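# Push utility cart through self-closing door into taped bay

## Task

Move the utility cart past the self-closing door and leave it parked in the zone outlined by yellow tape so that each of its four wheels sits fully inside the outline and none touches the tape. The three tubes in its top tray must remain upright. The robot must not tip over or finish leaning, or the task fails. The result only counts if the cart stays in place on its own, without the robot holding it.

## Robot and tools

Robot: a Hello Robot Stretch 4, one arm only. It has an omni-wheel base, a lift that slides up a mast, an arm that telescopes forward, a three-joint wrist (yaw, pitch, roll) and a two-finger gripper. It stands about 1.6 m tall, and the base edge lies within 0.23 m of the base origin. Cameras: head_camera, head_left_camera, head_right_camera, wrist_camera. A loose object may occasionally get nudged by something outside the robot.

Frames: the base frame has its origin on the floor below the base centre, x ahead, y to the left, z up. hand_pose is reported in this frame as a point between the open fingertips; with all wrist joints at zero its axes line up with the base frame, but the printed position may be slightly wrong. The odometry frame is the base frame as it was when the scene began.

execute_actions takes "actions", a list holding one action or nothing (empty list = just report state and images), plus optional "cameras" (list of names, or "all"; omitted or null means all, [] means none; an unknown name rejects the call). An action contains "base", "joints", or both, optionally "pace" and "contact_limits"; alternatively it contains only "end_of_arm". Motions in one action begin together and may finish at different moments.
- "base": an object with exactly one key, a relative move from where the base last measured itself: translate_m (metres, forward +, -2 to 2, straight line), strafe_m (metres, left +, -2 to 2, sideways without turning) or rotate_rad (radians, counter-clockwise seen from above +, -3.2 to 3.2).
- "joints": an object keyed by joint name, each value an absolute target, not an offset: lift_m 0 to 1.2 m; arm_m 0 to 0.55 m extension; wrist_yaw_rad -1.134 to 4.276 (0 points ahead, + turns left, 3.14 folded back, above 3.4 the arm may obstruct); wrist_pitch_rad -1.117 to 4.259 (0 level, 1.57 pointing down); wrist_roll_rad -1.117 to 4.259 (0 fingers level, + rotates clockwise viewed from behind); gripper_m -0.038 to 0.141 m fingertip gap (negative means fingers pressing together). Done tolerances: ±0.004 for lift, arm and gripper, ±0.02 yaw and roll, ±0.05 pitch. Joint targets outside range get clipped and the result says so; any other bad value or unknown key rejects the whole call with no motion.
- "pace": "slow", "default", "fast" or "max". Base speeds 0.1/0.3/0.4/0.6 m/s and 1/2/3/4 rad/s respectively; when lift_m is above 0.2 at the start of the move these shrink, down to 0.3 m/s and 1 rad/s at lift 1.2.
- "contact_limits": only {"arm_m": value}, 0 (gentlest) to 0.75 (firmest), default 0.5; the arm stops when pushing beyond it.
- "end_of_arm": "enable_torque" re-powers wrist or gripper motors that switched off after a torque_fault; they then hold their current position.
No single action runs beyond 15 s. Anything you omit from an action may still be driving toward an earlier target without the status showing it. If a result reports a stop, the remaining execute_actions, wait and finished_scene calls in that same reply are skipped.

wait: "seconds" 0 to 10; commands nothing new and returns the same report as an empty action. zoom_image: "camera" plus "region" [x0, y0, x1, y1] in pixels of that camera's latest full image, origin top-left, at most 504 by 504. finished_scene: "scene" number; ends the scene permanently after the last command has been held, and reports success. Answering without a tool call ends everything.

Result lines: base_status and joint_status tell how each motion ended: done (for the base this only means the wheels turned the commanded amount, slip included), off_target (resting short, maybe still pushing), contact_stop_at_<key> (hit something; lift, arm or wheels go slack, a slack lift can sink, slack wheels can roll), limit_stop_at_<name> (a built-in limit; limit_stop_at_tilt means lean over 6 degrees, lift, arm and wheels go slack and ignore commands until the lean drops; limit_stop_at_own_body means near self-collision, you may move away from the body), time_out, torque_fault (wrist motor went limp; send enable_torque). on_its_own lists uncommanded things; "held at" shows a held target, not the actual position. lidar_m: 12 rough distances from the base origin, 30-degree sectors starting straight ahead and going counter-clockwise (4th left, 7th behind, 10th right); "-" means nothing seen or closer than 0.25 m; it covers heights from about 0.15 m to robot height and can miss glass, thin legs and things behind. wrist_depth_mm: 7x7 grid of median depths, 100 to 2000 mm, read from the top-left, robot body included. base_odometry is wheel-based, heading -3.142 to 3.142 left positive; if turned_by_wheels and turned_by_imu differ by over ~0.1 rad the base slipped or struck something, and heading error is about their difference. base_tilt gives forward and right lean in degrees with a fixed bias up to ~1.5. motor_effort is percent of maximum, positive toward higher joint values, bracket = peak of the last action (noisy); for wheel_0, wheel_1, wheel_2 positive turns the base right. A gripper squeeze shows in gripper_m effort only when firm; gripper reading and done status do not prove a grasp.

Tips and hazards: to unfold at the start, send lift_m 0.4 with wrist_yaw_rad 0 together. The door closes by itself, so hold it or keep it clear while the cart passes. Avoid driving or turning with over 1 kg in the gripper and arm_m above 0.2, especially fast; avoid strong sustained pushes or pulls with the gripper held high or at a high contact limit, which can tip the robot. Pressing the gripper against something during base or arm moves can fault the wrist. Move the cart gently so the tubes stay upright, avoid collisions, slams and drops, and release the cart before finishing. Shorter robot motion time is better.

Each tool is called after "Call:" in YAML: its name, and indented under it one key for each argument.

## Session

Call:
execute_actions:
  actions: []

Scene clock: 0.00 s.
base_odometry: x=+0.000 y=+0.000 heading=+0.000 (m, m, rad; odometry frame)
turned_by_wheels: +0.000 (rad since the last result)
turned_by_imu: +0.000 (rad since the last result)
base_tilt: forward=-0.8 right=+0.4 (deg)
lidar_m: 0.63 0.64 0.72 1.28 1.44 2.18 1.86 1.42 0.80 0.68 0.68 0.72
base_status: not commanded
joint_positions: lift_m=+0.189 arm_m=+0.002 wrist_yaw_rad=+3.204 wrist_pitch_rad=-0.015 wrist_roll_rad=+0.016 gripper_m=+0.057
joint_status: not commanded
motor_effort: lift_m=+18 arm_m=-1 wrist_yaw_rad=-1 wrist_pitch_rad=-6 wrist_roll_rad=+1 gripper_m=-4 wheel_0=+0 wheel_1=+0 wheel_2=+0 (%)
hand_pose: x=-0.1209 y=+0.0693 z=+0.3713 quat_wxyz=(-0.031, +0.007, +0.008, +0.999) (m; base frame)
wrist_depth_mm: - - 134 - - - - / - - 134 - - - - / - 107 135 - - - - / 143 138 166 - - - - / 203 1983 1983 - - - - / 201 1229 197 1281 216 1229 1205 / 200 798 917 - 917 831 866
pictures: head_camera, head_left_camera, head_right_camera, wrist_camera
Images, in order (width x height): head_camera 420x560, head_left_camera 420x672, head_right_camera 420x672, wrist_camera 616x392.

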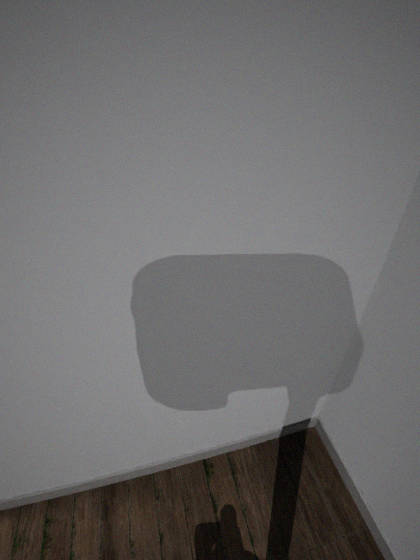

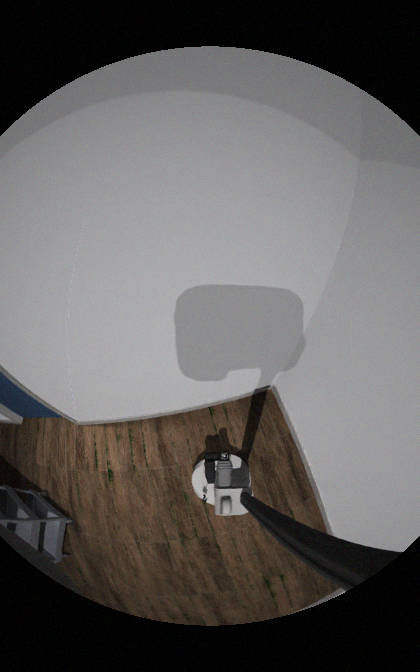

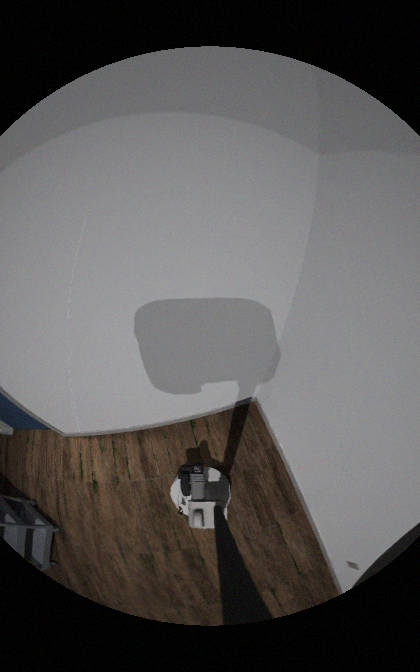

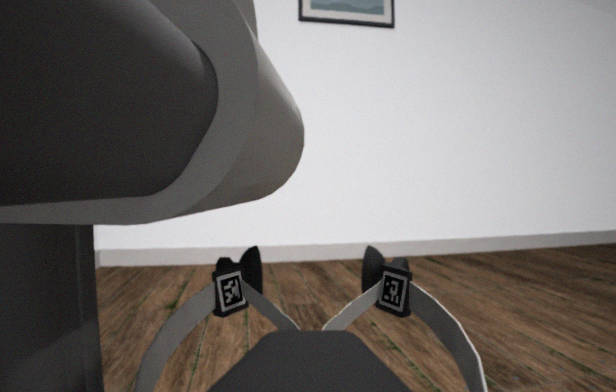

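Call:
execute_actions:
  actions:
    - {"base":{"rotate_rad":1.8},"joints":{"lift_m":0.6,"wrist_yaw_rad":0}}

Scene clock: 4.23 s.
base_odometry: x=+0.000 y=+0.000 heading=+1.800 (m, m, rad; odometry frame)
turned_by_wheels: +1.800 (rad since the last result)
turned_by_imu: +1.790 (rad since the last result)
base_tilt: forward=-0.9 right=+0.2 (deg)
lidar_m: 1.40 1.46 1.96 1.86 1.03 0.72 0.68 0.70 0.67 0.62 0.63 0.88
base_status: done
joint_positions: lift_m=+0.600 arm_m=+0.002 wrist_yaw_rad=+0.001 wrist_pitch_rad=-0.015 wrist_roll_rad=+0.016 gripper_m=+0.057
joint_status: all done
motor_effort: lift_m=+21(21) arm_m=-1(1) wrist_yaw_rad=-4(11) wrist_pitch_rad=-6(6) wrist_roll_rad=-1(1) gripper_m=-5(3) wheel_0=-1(7) wheel_1=+0(7) wheel_2=+0(7) (%)
hand_pose: x=+0.4610 y=-0.0872 z=+0.7822 quat_wxyz=(+1.000, +0.008, -0.007, +0.000) (m; base frame)
wrist_depth_mm: - - - - - 1308 809 / - - - - - 1308 798 / - - - - - 1336 798 / - 1336 1537 - - 1336 809 / - 1756 1661 - - 1336 798 / - 1863 196 - 215 1060 798 / 1618 1366 1464 - 1756 1008 820
pictures: head_camera, head_left_camera, head_right_camera, wrist_camera
Images, in order (width x height): head_camera 420x560, head_left_camera 420x672, head_right_camera 420x672, wrist_camera 616x392.

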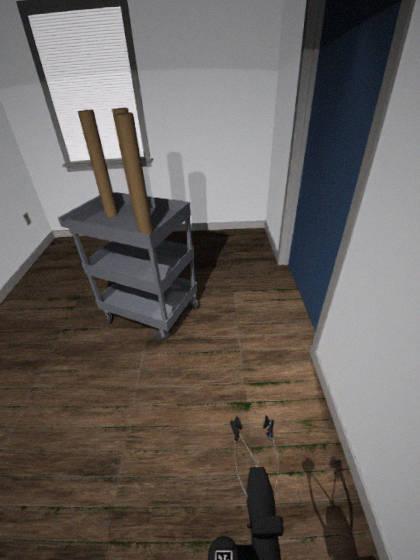

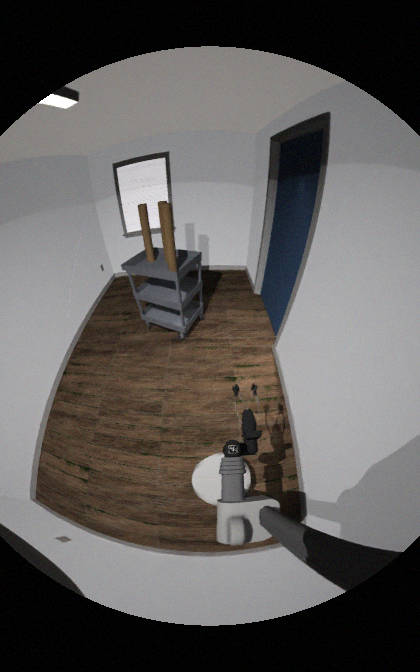

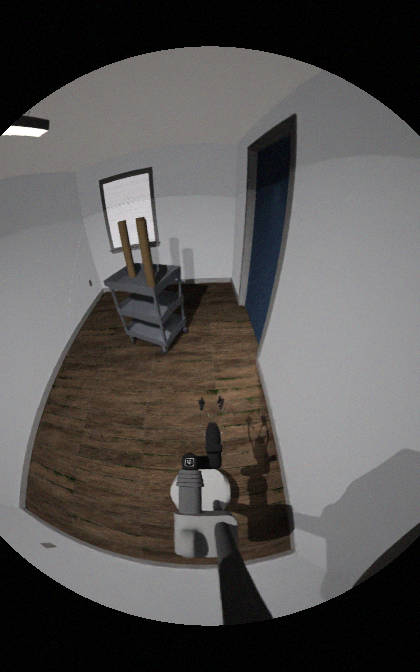

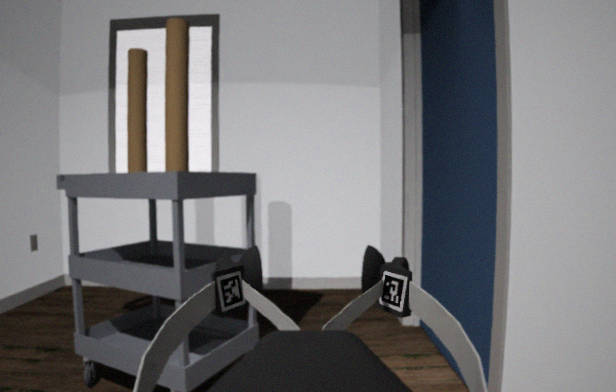

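Call:
execute_actions:
  actions:
    - {"base":{"translate_m":0.9},"joints":{"wrist_yaw_rad":1.57,"gripper_m":0.12}}
  cameras: []

Call:
execute_actions:
  actions:
    - {"base":{"strafe_m":-0.3}}
  cameras: []

Call:
execute_actions:
  actions:
    - {"base":{"translate_m":0.5},"joints":{"wrist_yaw_rad":0}}

Scene clock: 12.00 s.
base_odometry: x=-0.205 y=+0.876 heading=+1.800 (m, m, rad; odometry frame)
turned_by_wheels: +0.000 (rad since the last result)
turned_by_imu: -0.004 (rad since the last result)
base_tilt: forward=-1.0 right=+0.2 (deg)
lidar_m: 0.86 0.59 0.79 1.88 1.96 1.70 1.60 0.89 0.64 0.57 0.61 0.94
base_status: done
joint_positions: lift_m=+0.600 arm_m=+0.002 wrist_yaw_rad=+1.570 wrist_pitch_rad=-0.015 wrist_roll_rad=+0.016 gripper_m=+0.120
joint_status: all done
motor_effort: lift_m=+20(21) arm_m=-1(1) wrist_yaw_rad=-1(5) wrist_pitch_rad=-6(7) wrist_roll_rad=-1(2) gripper_m=-1(3) wheel_0=+0(5) wheel_1=+0(5) wheel_2=+0(10) (%)
hand_pose: x=+0.2602 y=+0.2884 z=+0.7824 quat_wxyz=(+0.707, +0.011, +0.000, +0.707) (m; base frame)
wrist_depth_mm: 1863 1863 1863 1863 1863 1863 1921 / 1921 1863 1921 1863 1863 1863 1921 / 1921 1921 1921 1921 1921 1921 1921 / 1921 1921 1863 1921 1863 1921 392 / 1921 1921 1921 1921 1921 1921 1921 / 1921 1921 1921 1921 1921 1921 842 / 1756 1708 1808 - 1808 1576 732
pictures: none
No camera images: the call's "cameras" was empty. Leave "cameras" out to get every camera's image.

Scene clock: 14.33 s.
base_odometry: x=+0.088 y=+0.945 heading=+1.800 (m, m, rad; odometry frame)
turned_by_wheels: +0.000 (rad since the last result)
turned_by_imu: -0.001 (rad since the last result)
base_tilt: forward=-1.0 right=+0.5 (deg)
lidar_m: 1.35 0.83 0.80 2.20 2.26 1.67 1.40 0.45 0.31 0.28 0.31 0.42
base_status: done
joint_positions: lift_m=+0.600 arm_m=+0.002 wrist_yaw_rad=+1.570 wrist_pitch_rad=-0.015 wrist_roll_rad=+0.016 gripper_m=+0.120
joint_status: not commanded
motor_effort: lift_m=+20(19) arm_m=-1(1) wrist_yaw_rad=-1(1) wrist_pitch_rad=-7(6) wrist_roll_rad=-1(0) gripper_m=-2(1) wheel_0=+0(10) wheel_1=+0(8) wheel_2=+0(4) (%)
hand_pose: x=+0.2602 y=+0.2884 z=+0.7824 quat_wxyz=(+0.707, +0.011, +0.000, +0.707) (m; base frame)
wrist_depth_mm: - - - - - - 878 / - - - - - - 891 / - - - - - - 759 / - - - - - 574 535 / - - - - - - - / - - - - - 946 1008 / 1756 1661 1808 - 1863 603 732
pictures: none
No camera images: the call's "cameras" was empty. Leave "cameras" out to get every camera's image.

Scene clock: 17.47 s.
base_odometry: x=-0.026 y=+1.432 heading=+1.800 (m, m, rad; odometry frame)
turned_by_wheels: +0.000 (rad since the last result)
turned_by_imu: -0.002 (rad since the last result)
base_tilt: forward=-0.9 right=+0.3 (deg)
lidar_m: 0.97 1.72 0.58 0.59 2.26 2.21 1.37 0.42 0.29 0.33 0.37 0.51
base_status: done
joint_positions: lift_m=+0.600 arm_m=+0.002 wrist_yaw_rad=+0.001 wrist_pitch_rad=-0.015 wrist_roll_rad=+0.016 gripper_m=+0.120
joint_status: all done
motor_effort: lift_m=+20(20) arm_m=-1(1) wrist_yaw_rad=-4(7) wrist_pitch_rad=-6(6) wrist_roll_rad=+1(1) gripper_m=-1(2) wheel_0=-1(5) wheel_1=-1(4) wheel_2=+1(9) (%)
hand_pose: x=+0.4610 y=-0.0873 z=+0.7824 quat_wxyz=(+1.000, +0.008, -0.007, +0.000) (m; base frame)
wrist_depth_mm: 1464 1430 1430 1430 820 569 410 / 1464 1464 1464 1464 842 574 413 / 1464 1464 1464 1464 842 580 407 / 1464 1499 1464 1499 854 585 407 / 1499 1464 1464 1499 854 544 410 / 1499 1499 1499 1499 691 504 413 / 1499 1499 1499 - 707 530 413
pictures: head_camera, head_left_camera, head_right_camera, wrist_camera
Images, in order (width x height): head_camera 420x560, head_left_camera 420x672, head_right_camera 420x672, wrist_camera 616x392.

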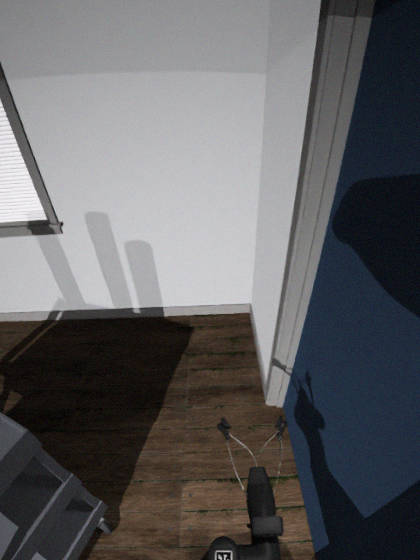

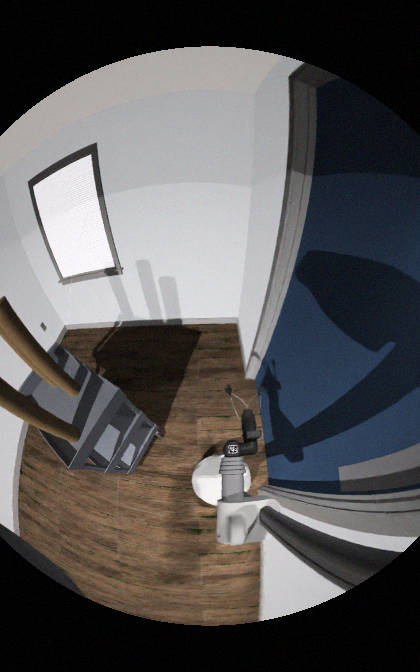

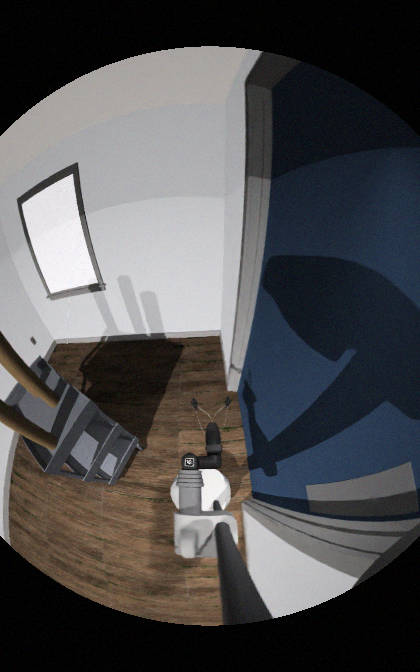

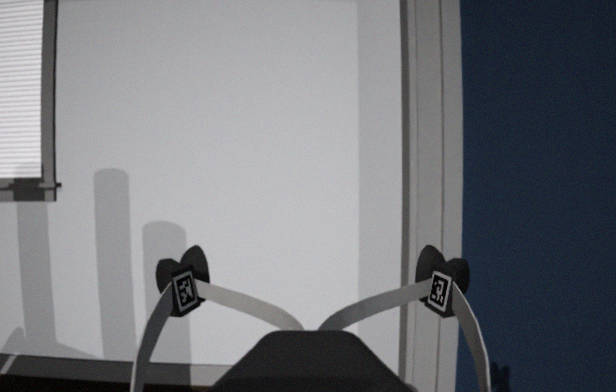

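Call:
execute_actions:
  actions:
    - {"base":{"translate_m":0.25},"joints":{"wrist_pitch_rad":1.57,"wrist_roll_rad":1.57,"lift_m":1.05}}
  cameras: []

Call:
execute_actions:
  actions:
    - {"base":{"rotate_rad":1.62}}

Scene clock: 24.80 s.
base_odometry: x=-0.083 y=+1.675 heading=+1.800 (m, m, rad; odometry frame)
turned_by_wheels: +0.000 (rad since the last result)
turned_by_imu: -0.002 (rad since the last result)
base_tilt: forward=-0.8 right=+0.3 (deg)
lidar_m: 0.98 1.45 0.48 0.49 0.63 2.48 1.34 0.44 0.36 0.34 0.35 0.49
base_status: done
joint_positions: lift_m=+1.050 arm_m=+0.002 wrist_yaw_rad=+0.000 wrist_pitch_rad=+1.570 wrist_roll_rad=+1.569 gripper_m=+0.120
joint_status: all done
motor_effort: lift_m=+21(23) arm_m=-1(1) wrist_yaw_rad=-2(3) wrist_pitch_rad=+1(3) wrist_roll_rad=+0(4) gripper_m=-3(1) wheel_0=+1(5) wheel_1=+1(7) wheel_2=+2(8) (%)
hand_pose: x=+0.1728 y=-0.0874 z=+0.9396 quat_wxyz=(+0.501, +0.500, +0.500, -0.499) (m; base frame)
wrist_depth_mm: 521 521 535 544 544 530 535 / 654 798 831 842 831 820 723 / 1078 1182 1182 1205 1182 1182 1098 / 1182 1182 1182 1008 976 1205 1182 / 1182 1182 1182 976 976 1182 1205 / 1205 1205 1205 1008 976 1205 1229 / 1205 1205 1205 - 1205 1229 1205
pictures: none
No camera images: the call's "cameras" was empty. Leave "cameras" out to get every camera's image.

Scene clock: 27.20 s.
base_odometry: x=-0.083 y=+1.675 heading=-2.863 (m, m, rad; odometry frame)
turned_by_wheels: +1.620 (rad since the last result)
turned_by_imu: +1.611 (rad since the last result)
base_tilt: forward=-0.8 right=+0.3 (deg)
lidar_m: 0.49 0.66 2.42 1.06 0.46 0.37 0.36 0.37 0.50 1.14 1.47 0.49
base_status: done
joint_positions: lift_m=+1.050 arm_m=+0.002 wrist_yaw_rad=+0.000 wrist_pitch_rad=+1.570 wrist_roll_rad=+1.569 gripper_m=+0.120
joint_status: not commanded
motor_effort: lift_m=+20(21) arm_m=-1(1) wrist_yaw_rad=-2(2) wrist_pitch_rad=+1(1) wrist_roll_rad=+1(0) gripper_m=-3(0) wheel_0=-2(5) wheel_1=-2(4) wheel_2=-2(9) (%)
hand_pose: x=+0.1728 y=-0.0874 z=+0.9396 quat_wxyz=(+0.501, +0.500, +0.500, -0.499) (m; base frame)
wrist_depth_mm: 1182 1160 1160 1160 1182 1098 809 / 1182 1160 1182 1182 1182 1160 798 / 699 1025 1182 1182 1182 1138 798 / 707 707 1182 991 960 976 778 / 707 1042 1205 976 976 1025 535 / 707 1042 1205 1025 976 960 768 / 715 1205 1205 - 1205 976 759
pictures: head_camera, head_left_camera, head_right_camera, wrist_camera
Images, in order (width x height): head_camera 420x560, head_left_camera 420x672, head_right_camera 420x672, wrist_camera 616x392.

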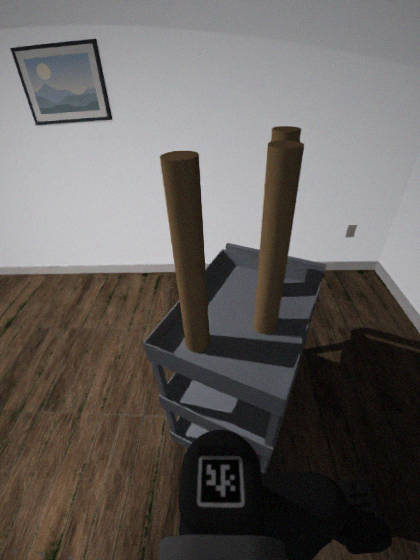

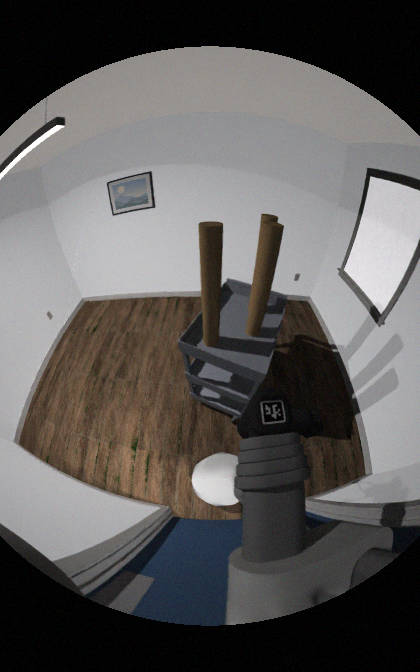

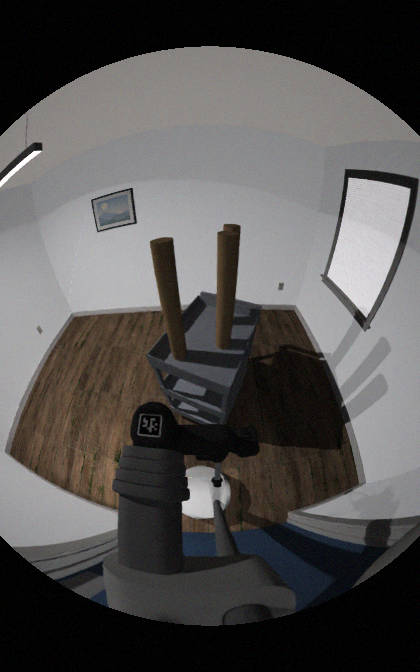

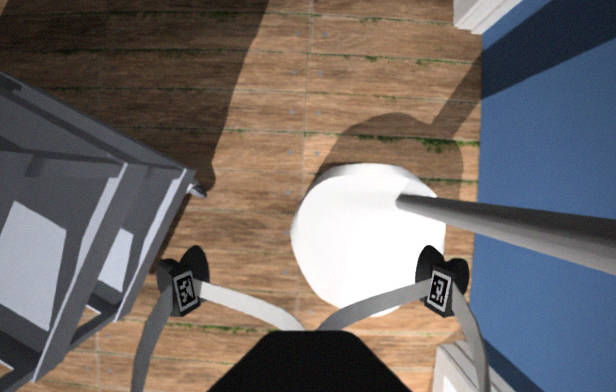

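Call:
execute_actions:
  actions:
    - {"base":{"strafe_m":0.09},"joints":{"arm_m":0.37,"wrist_roll_rad":2.05,"gripper_m":0.08}}

Scene clock: 31.80 s.
base_odometry: x=-0.058 y=+1.588 heading=-2.864 (m, m, rad; odometry frame)
turned_by_wheels: +0.000 (rad since the last result)
turned_by_imu: -0.002 (rad since the last result)
base_tilt: forward=-0.9 right=+0.4 (deg)
lidar_m: 0.55 2.29 2.31 1.07 0.39 0.37 0.36 0.36 0.50 1.16 1.58 0.52
base_status: done
joint_positions: lift_m=+1.050 arm_m=+0.369 wrist_yaw_rad=+0.000 wrist_pitch_rad=+1.570 wrist_roll_rad=+2.050 gripper_m=+0.080
joint_status: all done
motor_effort: lift_m=+20(20) arm_m=+5(4) wrist_yaw_rad=-3(2) wrist_pitch_rad=+0(1) wrist_roll_rad=+1(6) gripper_m=-3(11) wheel_0=+0(8) wheel_1=-2(9) wheel_2=-1(4) (%)
hand_pose: x=+0.5404 y=-0.0874 z=+0.9396 quat_wxyz=(+0.367, +0.605, +0.367, -0.604) (m; base frame)
wrist_depth_mm: 1160 1160 741 1160 1160 1160 1098 / 370 370 370 1182 1182 976 1098 / 368 373 373 1182 1182 960 960 / 373 375 375 1182 1205 960 1182 / 375 375 373 1182 1182 1205 1182 / 377 377 375 640 1205 1205 1205 / 377 377 379 - 1205 1205 1205
pictures: head_camera, head_left_camera, head_right_camera, wrist_camera
Images, in order (width x height): head_camera 420x560, head_left_camera 420x672, head_right_camera 420x672, wrist_camera 616x392.

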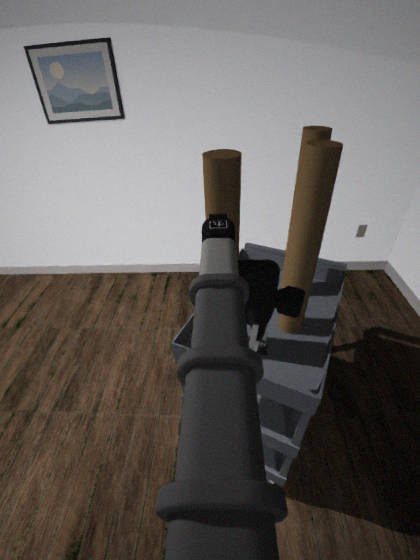

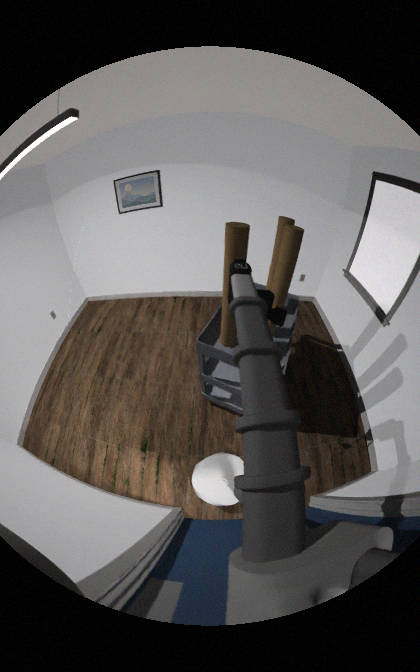

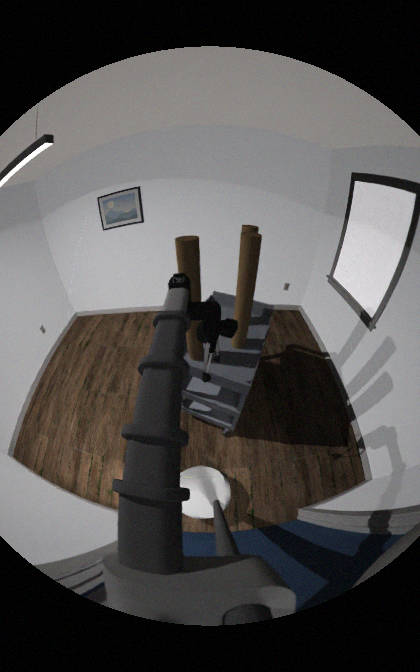

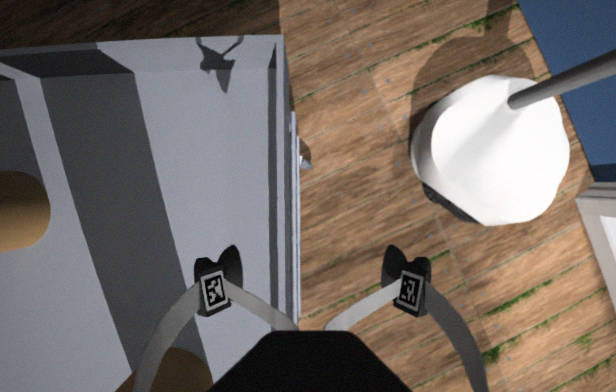

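Call:
execute_actions:
  actions:
    - {"joints":{"arm_m":0.29,"wrist_pitch_rad":1.2}}
  cameras: []

Call:
execute_actions:
  actions:
    - {"joints":{"lift_m":0.93}}

Scene clock: 36.57 s.
base_odometry: x=-0.058 y=+1.588 heading=-2.864 (m, m, rad; odometry frame)
turned_by_wheels: +0.000 (rad since the last result)
turned_by_imu: -0.002 (rad since the last result)
base_tilt: forward=-0.8 right=+0.3 (deg)
lidar_m: 0.54 2.32 2.33 1.07 0.38 0.37 0.36 0.37 0.52 1.15 1.58 0.52
base_status: not commanded
joint_positions: lift_m=+1.050 arm_m=+0.291 wrist_yaw_rad=+0.000 wrist_pitch_rad=+1.201 wrist_roll_rad=+2.050 gripper_m=+0.080
joint_status: all done
motor_effort: lift_m=+20(20) arm_m=-5(7) wrist_yaw_rad=-2(3) wrist_pitch_rad=-2(5) wrist_roll_rad=+0(0) gripper_m=-5(1) wheel_0=+0(0) wheel_1=-2(2) wheel_2=-1(1) (%)
hand_pose: x=+0.5660 y=-0.0874 z=+0.9591 quat_wxyz=(+0.428, +0.705, +0.294, -0.483) (m; base frame)
wrist_depth_mm: 1464 415 379 357 1078 1008 946 / 484 442 407 373 676 1042 820 / 488 439 418 384 699 1060 991 / 325 452 430 397 715 1078 1025 / 549 492 436 410 723 1118 1042 / 580 517 353 410 370 1138 1078 / 580 530 320 - 1255 1160 1098
pictures: none
No camera images: the call's "cameras" was empty. Leave "cameras" out to get every camera's image.

Scene clock: 38.10 s.
base_odometry: x=-0.058 y=+1.588 heading=-2.864 (m, m, rad; odometry frame)
turned_by_wheels: +0.000 (rad since the last result)
turned_by_imu: -0.001 (rad since the last result)
base_tilt: forward=-0.9 right=+0.3 (deg)
lidar_m: 0.54 2.31 2.32 1.05 0.37 0.35 0.35 0.37 0.50 1.14 1.57 0.52
base_status: not commanded
joint_positions: lift_m=+0.930 arm_m=+0.291 wrist_yaw_rad=+0.000 wrist_pitch_rad=+1.201 wrist_roll_rad=+2.050 gripper_m=+0.080
joint_status: all done
motor_effort: lift_m=+16(19) arm_m=-5(5) wrist_yaw_rad=-2(2) wrist_pitch_rad=-3(4) wrist_roll_rad=+0(3) gripper_m=-1(0) wheel_0=+0(0) wheel_1=-2(3) wheel_2=-1(1) (%)
hand_pose: x=+0.5660 y=-0.0874 z=+0.8394 quat_wxyz=(+0.428, +0.705, +0.293, -0.483) (m; base frame)
wrist_depth_mm: 307 285 264 227 960 904 854 / 325 297 272 229 866 917 842 / 332 307 281 233 866 946 891 / 324 319 290 265 904 976 931 / 366 330 293 270 603 1008 931 / 387 345 294 218 591 1025 960 / 404 359 314 - 1118 1025 991
pictures: head_camera, head_left_camera, head_right_camera, wrist_camera
Images, in order (width x height): head_camera 420x560, head_left_camera 420x672, head_right_camera 420x672, wrist_camera 616x392.

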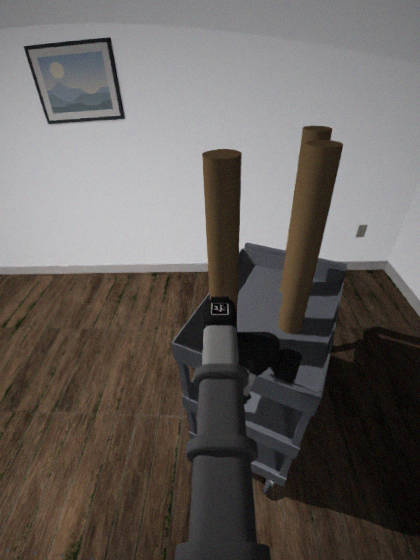

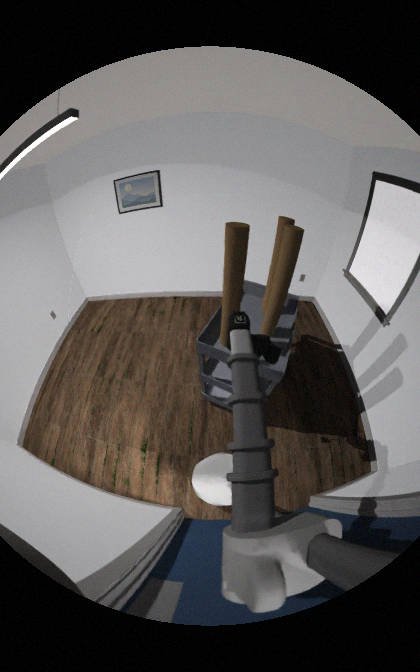

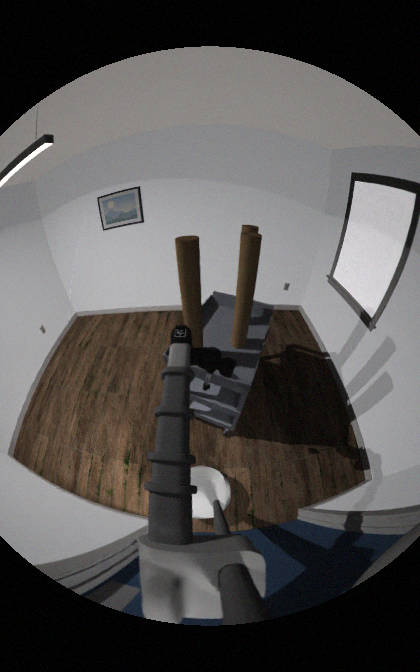

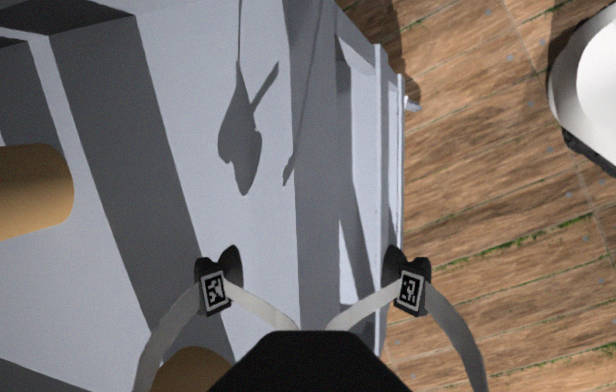

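Call:
execute_actions:
  actions:
    - {"joints":{"lift_m":0.905,"arm_m":0.3}}
  cameras: []

Call:
execute_actions:
  actions:
    - {"joints":{"gripper_m":-0.03}}
  cameras: []

Call:
execute_actions:
  actions:
    - {"base":{"strafe_m":-0.2},"joints":{"arm_m":0.1,"wrist_roll_rad":1.8},"pace":"slow"}

Scene clock: 42.07 s.
base_odometry: x=-0.058 y=+1.588 heading=-2.864 (m, m, rad; odometry frame)
turned_by_wheels: +0.000 (rad since the last result)
turned_by_imu: -0.001 (rad since the last result)
base_tilt: forward=-0.8 right=+0.3 (deg)
lidar_m: 0.54 2.31 2.30 1.06 0.38 0.37 0.35 0.36 0.51 1.14 1.58 0.51
base_status: not commanded
joint_positions: lift_m=+0.905 arm_m=+0.299 wrist_yaw_rad=+0.000 wrist_pitch_rad=+1.201 wrist_roll_rad=+2.050 gripper_m=+0.080
joint_status: all done
motor_effort: lift_m=+16(17) arm_m=+5(5) wrist_yaw_rad=-2(3) wrist_pitch_rad=-3(3) wrist_roll_rad=+1(1) gripper_m=-5(2) wheel_0=+0(0) wheel_1=-2(2) wheel_2=+0(0) (%)
hand_pose: x=+0.5743 y=-0.0874 z=+0.8144 quat_wxyz=(+0.428, +0.705, +0.293, -0.483) (m; base frame)
wrist_depth_mm: 281 259 238 200 917 878 831 / 293 267 244 204 831 891 831 / 303 276 252 206 854 931 878 / 307 286 260 210 866 960 891 / 330 297 263 213 580 976 917 / 347 310 264 194 525 991 931 / 364 324 289 - 1098 1025 960
pictures: none
No camera images: the call's "cameras" was empty. Leave "cameras" out to get every camera's image.

Scene clock: 43.87 s.
base_odometry: x=-0.058 y=+1.588 heading=-2.864 (m, m, rad; odometry frame)
turned_by_wheels: +0.000 (rad since the last result)
turned_by_imu: -0.001 (rad since the last result)
base_tilt: forward=-0.9 right=+0.5 (deg)
lidar_m: 0.54 2.29 2.31 1.05 0.37 0.36 0.34 0.37 0.51 1.17 1.56 0.51
base_status: not commanded
joint_positions: lift_m=+0.904 arm_m=+0.300 wrist_yaw_rad=+0.002 wrist_pitch_rad=+1.205 wrist_roll_rad=+2.050 gripper_m=-0.029
joint_status: all done
motor_effort: lift_m=+27(27) arm_m=+3(5) wrist_yaw_rad=-8(9) wrist_pitch_rad=-15(16) wrist_roll_rad=+0(2) gripper_m=-25(24) wheel_0=+0(0) wheel_1=-2(2) wheel_2=+0(1) (%)
hand_pose: x=+0.5737 y=-0.0872 z=+0.8131 quat_wxyz=(+0.428, +0.704, +0.295, -0.484) (m; base frame)
wrist_depth_mm: 268 247 228 180 917 878 820 / 276 255 234 181 820 891 809 / 287 263 241 204 831 917 878 / 297 272 250 208 798 960 878 / 312 283 257 205 820 976 904 / 327 294 183 190 183 976 931 / 342 303 278 - 1078 1008 960
pictures: none
No camera images: the call's "cameras" was empty. Leave "cameras" out to get every camera's image.

Scene clock: 47.17 s.
base_odometry: x=-0.113 y=+1.781 heading=-2.863 (m, m, rad; odometry frame)
turned_by_wheels: +0.000 (rad since the last result)
turned_by_imu: +0.000 (rad since the last result)
base_tilt: forward=-0.9 right=+0.3 (deg)
lidar_m: 0.34 0.35 2.52 1.06 0.51 0.36 0.36 0.38 0.51 1.18 1.37 0.35
base_status: done
joint_positions: lift_m=+0.904 arm_m=+0.101 wrist_yaw_rad=+0.004 wrist_pitch_rad=+1.206 wrist_roll_rad=+1.799 gripper_m=-0.029
joint_status: all done
motor_effort: lift_m=+27(27) arm_m=-6(9) wrist_yaw_rad=-12(13) wrist_pitch_rad=-18(20) wrist_roll_rad=+2(11) gripper_m=-25(26) wheel_0=+1(5) wheel_1=+0(8) wheel_2=+1(1) (%)
hand_pose: x=+0.3752 y=-0.0871 z=+0.8130 quat_wxyz=(+0.513, +0.644, +0.354, -0.443) (m; base frame)
wrist_depth_mm: 236 259 246 290 976 891 842 / 297 276 250 243 960 904 854 / 310 281 254 226 854 917 683 / 314 287 259 210 788 798 699 / 315 294 265 202 564 960 707 / 334 301 183 189 183 946 904 / 343 307 278 - 569 960 931
pictures: head_camera, head_left_camera, head_right_camera, wrist_camera
Images, in order (width x height): head_camera 420x560, head_left_camera 420x672, head_right_camera 420x672, wrist_camera 616x392.

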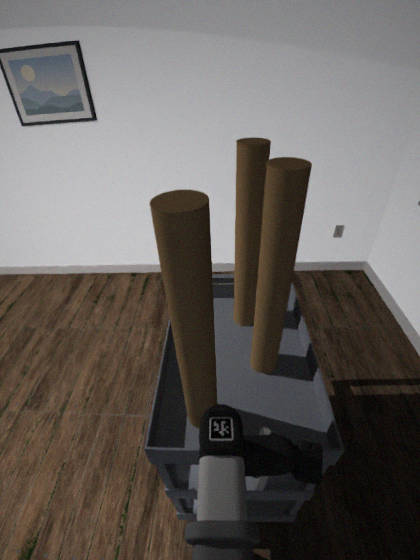

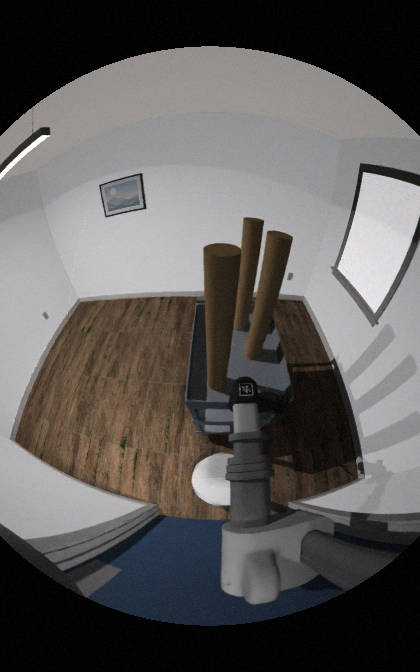

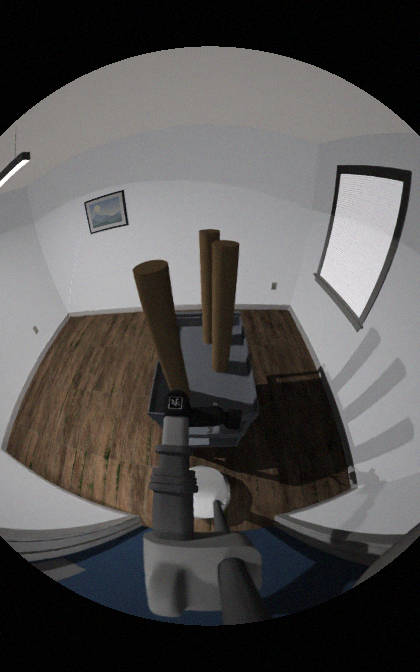

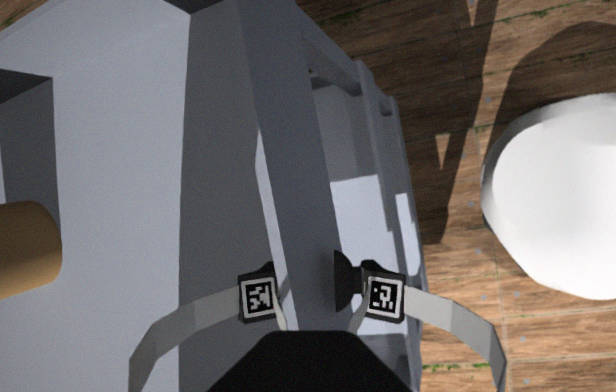

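Nicely aligned.

Call:
execute_actions:
  actions:
    - {"base":{"translate_m":-0.9},"joints":{"wrist_roll_rad":1.57},"pace":"slow"}

action 0: "base": translate_m = -0.9 would last too long for one action: at the pace "slow" translate_m can be at most 0.766 in either direction: name a faster pace, or command the rest in another action

Call:
execute_actions:
  actions:
    - {"base":{"translate_m":-0.76},"joints":{"wrist_roll_rad":1.57},"pace":"slow"}

Scene clock: 59.47 s.
base_odometry: x=+0.618 y=+1.989 heading=-2.864 (m, m, rad; odometry frame)
turned_by_wheels: +0.000 (rad since the last result)
turned_by_imu: -0.006 (rad since the last result)
base_tilt: forward=-0.9 right=+0.2 (deg)
lidar_m: 0.33 0.36 0.58 1.44 2.51 1.84 0.27 0.25 - 0.25 0.31 0.36
base_status: done
joint_positions: lift_m=+0.904 arm_m=+0.101 wrist_yaw_rad=+0.000 wrist_pitch_rad=+1.206 wrist_roll_rad=+1.571 gripper_m=-0.029
joint_status: all done
motor_effort: lift_m=+27(27) arm_m=-6(6) wrist_yaw_rad=-2(12) wrist_pitch_rad=-18(23) wrist_roll_rad=-4(4) gripper_m=-23(28) wheel_0=-4(14) wheel_1=-3(11) wheel_2=+3(13) (%)
hand_pose: x=+0.3747 y=-0.0874 z=+0.8130 quat_wxyz=(+0.582, +0.582, +0.401, -0.401) (m; base frame)
wrist_depth_mm: 309 286 260 220 931 634 488 / 324 290 262 222 976 891 634 / 319 291 263 204 559 931 866 / 315 294 264 206 559 931 699 / 329 297 266 205 564 778 691 / 334 298 182 191 184 741 691 / 336 300 273 - 1008 917 878
pictures: head_camera, head_left_camera, head_right_camera, wrist_camera
Images, in order (width x height): head_camera 420x560, head_left_camera 420x672, head_right_camera 420x672, wrist_camera 616x392.

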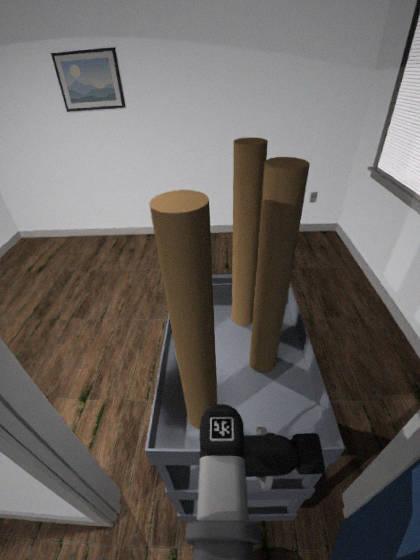

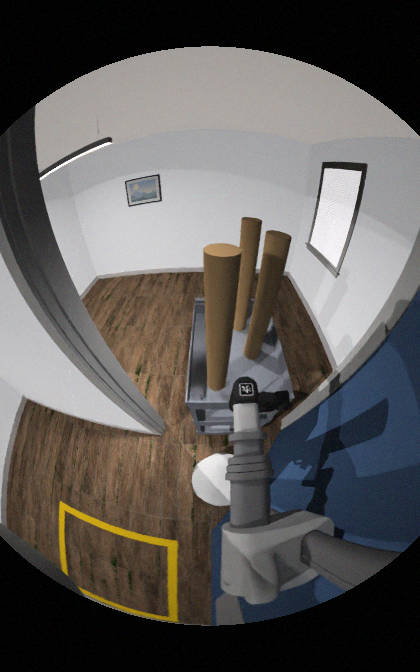

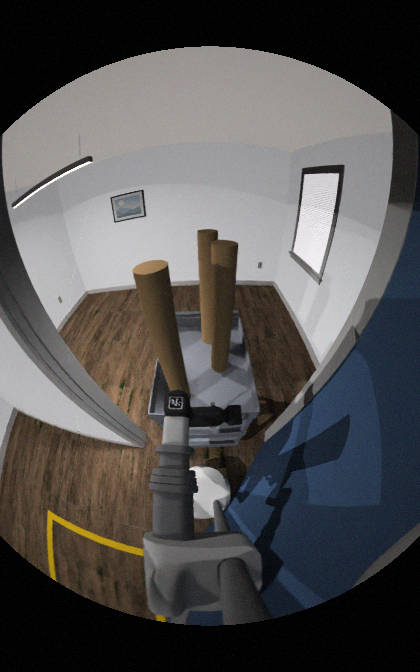

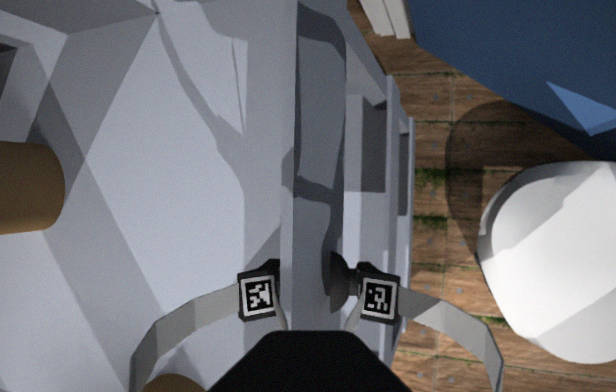

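Call:
execute_actions:
  actions:
    - {"base":{"rotate_rad":0.15},"pace":"slow"}
  cameras: []

Call:
execute_actions:
  actions:
    - {"base":{"translate_m":-0.76},"pace":"slow"}

Scene clock: 64.70 s.
base_odometry: x=+0.617 y=+1.989 heading=-2.714 (m, m, rad; odometry frame)
turned_by_wheels: +0.149 (rad since the last result)
turned_by_imu: +0.147 (rad since the last result)
base_tilt: forward=-0.9 right=+0.3 (deg)
lidar_m: 0.35 0.41 0.58 2.45 2.19 0.45 0.25 0.26 0.25 0.25 0.39 0.35
base_status: done
joint_positions: lift_m=+0.904 arm_m=+0.101 wrist_yaw_rad=-0.003 wrist_pitch_rad=+1.208 wrist_roll_rad=+1.572 gripper_m=-0.029
joint_status: not commanded
motor_effort: lift_m=+25(28) arm_m=-4(6) wrist_yaw_rad=+6(16) wrist_pitch_rad=-22(35) wrist_roll_rad=-8(7) gripper_m=-24(23) wheel_0=-4(7) wheel_1=-4(8) wheel_2=-2(7) (%)
hand_pose: x=+0.3738 y=-0.0877 z=+0.8130 quat_wxyz=(+0.581, +0.583, +0.400, -0.402) (m; base frame)
wrist_depth_mm: 324 291 263 239 214 798 574 / 301 293 263 241 343 931 732 / 306 294 264 241 530 931 878 / 329 296 266 243 559 931 699 / 330 297 267 206 866 768 699 / 336 300 185 200 185 732 699 / 338 238 273 - 1008 917 878
pictures: none
No camera images: the call's "cameras" was empty. Leave "cameras" out to get every camera's image.

Scene clock: 73.57 s.
base_odometry: x=+1.309 y=+2.304 heading=-2.714 (m, m, rad; odometry frame)
turned_by_wheels: +0.000 (rad since the last result)
turned_by_imu: +0.001 (rad since the last result)
base_tilt: forward=-0.8 right=+0.3 (deg)
lidar_m: 0.32 0.36 1.89 2.49 1.26 1.02 1.03 1.11 1.18 1.16 0.25 0.36
base_status: done
joint_positions: lift_m=+0.904 arm_m=+0.101 wrist_yaw_rad=+0.003 wrist_pitch_rad=+1.206 wrist_roll_rad=+1.571 gripper_m=-0.029
joint_status: not commanded
motor_effort: lift_m=+25(25) arm_m=-3(3) wrist_yaw_rad=-10(6) wrist_pitch_rad=-17(22) wrist_roll_rad=-2(5) gripper_m=-20(27) wheel_0=+1(6) wheel_1=-2(8) wheel_2=+6(15) (%)
hand_pose: x=+0.3748 y=-0.0871 z=+0.8132 quat_wxyz=(+0.583, +0.582, +0.402, -0.400) (m; base frame)
wrist_depth_mm: 310 290 262 216 377 307 259 / 324 291 262 220 517 452 359 / 320 293 264 204 559 904 609 / 315 294 265 207 559 931 699 / 332 297 267 204 564 778 699 / 336 298 183 193 183 741 699 / 340 303 274 - 991 931 866
pictures: head_camera, head_left_camera, head_right_camera, wrist_camera
Images, in order (width x height): head_camera 420x560, head_left_camera 420x672, head_right_camera 420x672, wrist_camera 616x392.

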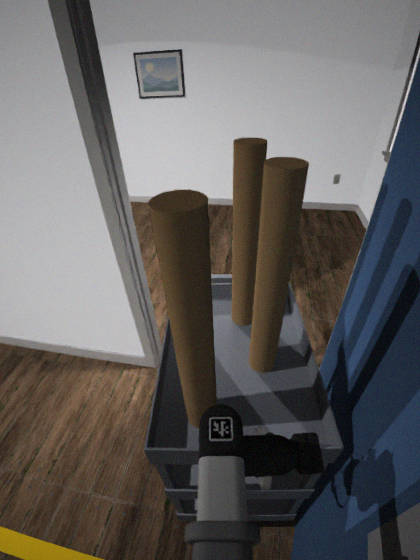

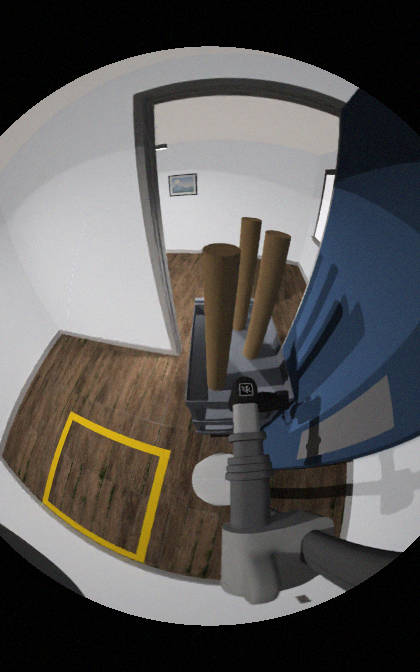

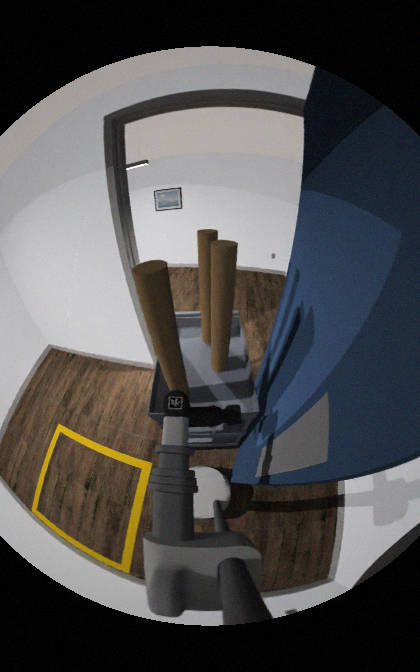

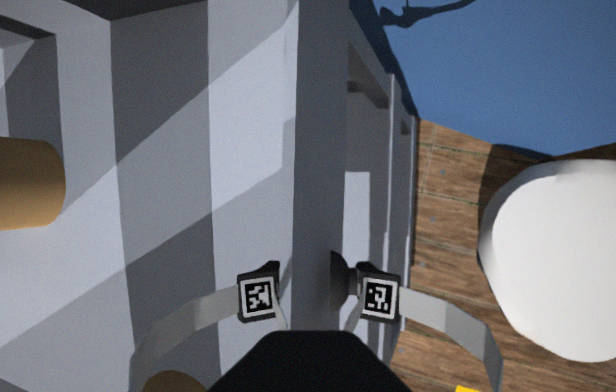

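Call:
execute_actions:
  actions:
    - {"base":{"translate_m":-0.6},"pace":"slow"}
  cameras: []

Call:
execute_actions:
  actions:
    - {"base":{"strafe_m":0.4},"joints":{"wrist_roll_rad":1.9},"pace":"slow"}
  cameras: ["head_left_camera"]

Call:
execute_actions:
  actions:
    - {"base":{"rotate_rad":-0.4},"joints":{"wrist_roll_rad":1.57},"pace":"slow"}
  cameras: ["head_left_camera"]

Scene clock: 86.70 s.
base_odometry: x=+1.855 y=+2.553 heading=-2.714 (m, m, rad; odometry frame)
turned_by_wheels: +0.000 (rad since the last result)
turned_by_imu: +0.001 (rad since the last result)
base_tilt: forward=-0.8 right=+0.4 (deg)
lidar_m: 0.29 0.31 2.69 1.07 0.51 0.43 0.41 0.46 0.74 1.05 1.18 0.36
base_status: done
joint_positions: lift_m=+0.904 arm_m=+0.101 wrist_yaw_rad=+0.005 wrist_pitch_rad=+1.204 wrist_roll_rad=+1.569 gripper_m=-0.029
joint_status: not commanded
on_its_own: wrist_yaw_rad is at rest, and its effort (-15) is outside its rest range (-13 to +13)
motor_effort: lift_m=+27(28) arm_m=-3(3) wrist_yaw_rad=-15(25) wrist_pitch_rad=-13(16) wrist_roll_rad=+5(2) gripper_m=-27(26) wheel_0=+0(2) wheel_1=+0(6) wheel_2=+5(13) (%)
hand_pose: x=+0.3753 y=-0.0869 z=+0.8132 quat_wxyz=(+0.584, +0.581, +0.402, -0.399) (m; base frame)
wrist_depth_mm: 241 258 259 317 1008 931 866 / 309 293 264 257 1008 931 866 / 327 294 265 236 866 931 866 / 329 296 266 217 778 931 699 / 320 298 267 203 564 788 699 / 334 301 184 189 183 741 699 / 340 300 276 - 554 917 878
pictures: none
No camera images: the call's "cameras" was empty. Leave "cameras" out to get every camera's image.

Scene clock: 91.83 s.
base_odometry: x=+2.021 y=+2.189 heading=-2.714 (m, m, rad; odometry frame)
turned_by_wheels: +0.000 (rad since the last result)
turned_by_imu: -0.003 (rad since the last result)
base_tilt: forward=-0.9 right=+0.3 (deg)
lidar_m: 0.36 0.44 2.26 0.88 0.46 0.35 0.33 0.40 0.63 1.46 1.62 0.33
base_status: done
joint_positions: lift_m=+0.905 arm_m=+0.101 wrist_yaw_rad=-0.001 wrist_pitch_rad=+1.208 wrist_roll_rad=+1.900 gripper_m=-0.029
joint_status: all done
motor_effort: lift_m=+24(27) arm_m=-3(3) wrist_yaw_rad=+0(16) wrist_pitch_rad=-22(32) wrist_roll_rad=-1(14) gripper_m=-20(23) wheel_0=-3(7) wheel_1=+0(7) wheel_2=+0(3) (%)
hand_pose: x=+0.3739 y=-0.0875 z=+0.8131 quat_wxyz=(+0.479, +0.670, +0.330, -0.462) (m; base frame)
wrist_depth_mm: 291 265 241 203 946 878 831 / 298 272 248 209 535 891 691 / 303 278 253 217 549 878 683 / 309 286 258 200 854 798 699 / 327 294 266 203 878 960 723 / 340 304 183 190 183 960 917 / 349 310 279 - 1060 976 931
pictures: head_left_camera
Images, in order (width x height): head_left_camera 420x672.

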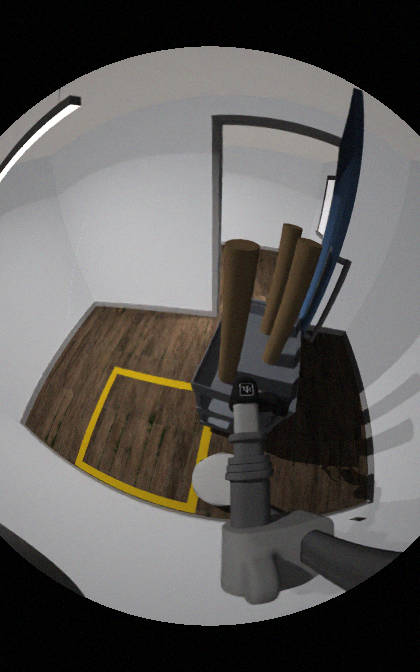

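Scene clock: 93.37 s.
base_odometry: x=+2.021 y=+2.189 heading=-3.113 (m, m, rad; odometry frame)
turned_by_wheels: -0.399 (rad since the last result)
turned_by_imu: -0.397 (rad since the last result)
base_tilt: forward=-1.0 right=+0.3 (deg)
lidar_m: 0.29 0.29 2.06 2.29 0.70 0.40 0.36 0.34 0.43 0.75 1.47 0.36
base_status: done
joint_positions: lift_m=+0.905 arm_m=+0.101 wrist_yaw_rad=+0.003 wrist_pitch_rad=+1.208 wrist_roll_rad=+1.568 gripper_m=-0.029
joint_status: all done
motor_effort: lift_m=+23(24) arm_m=-3(3) wrist_yaw_rad=-11(22) wrist_pitch_rad=-22(23) wrist_roll_rad=+5(10) gripper_m=-20(21) wheel_0=+6(9) wheel_1=+1(5) wheel_2=+1(9) (%)
hand_pose: x=+0.3741 y=-0.0871 z=+0.8132 quat_wxyz=(+0.583, +0.581, +0.403, -0.400) (m; base frame)
wrist_depth_mm: 1464 236 226 1078 1008 917 878 / 262 285 265 389 1008 931 866 / 322 296 266 535 976 931 878 / 332 297 267 230 866 931 699 / 327 300 268 202 559 788 699 / 312 303 184 188 184 723 699 / 342 304 276 - 539 917 878
pictures: head_left_camera
Images, in order (width x height): head_left_camera 420x672.

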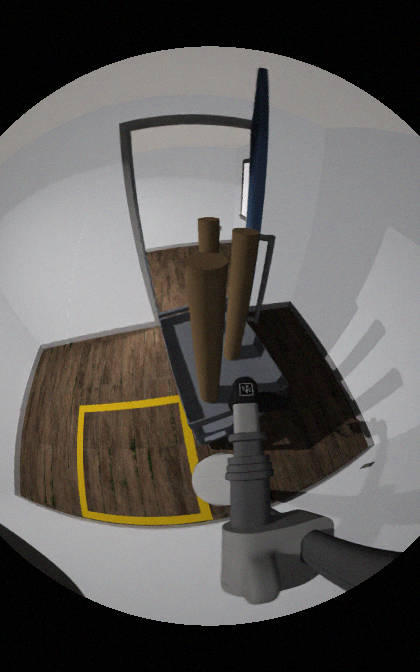

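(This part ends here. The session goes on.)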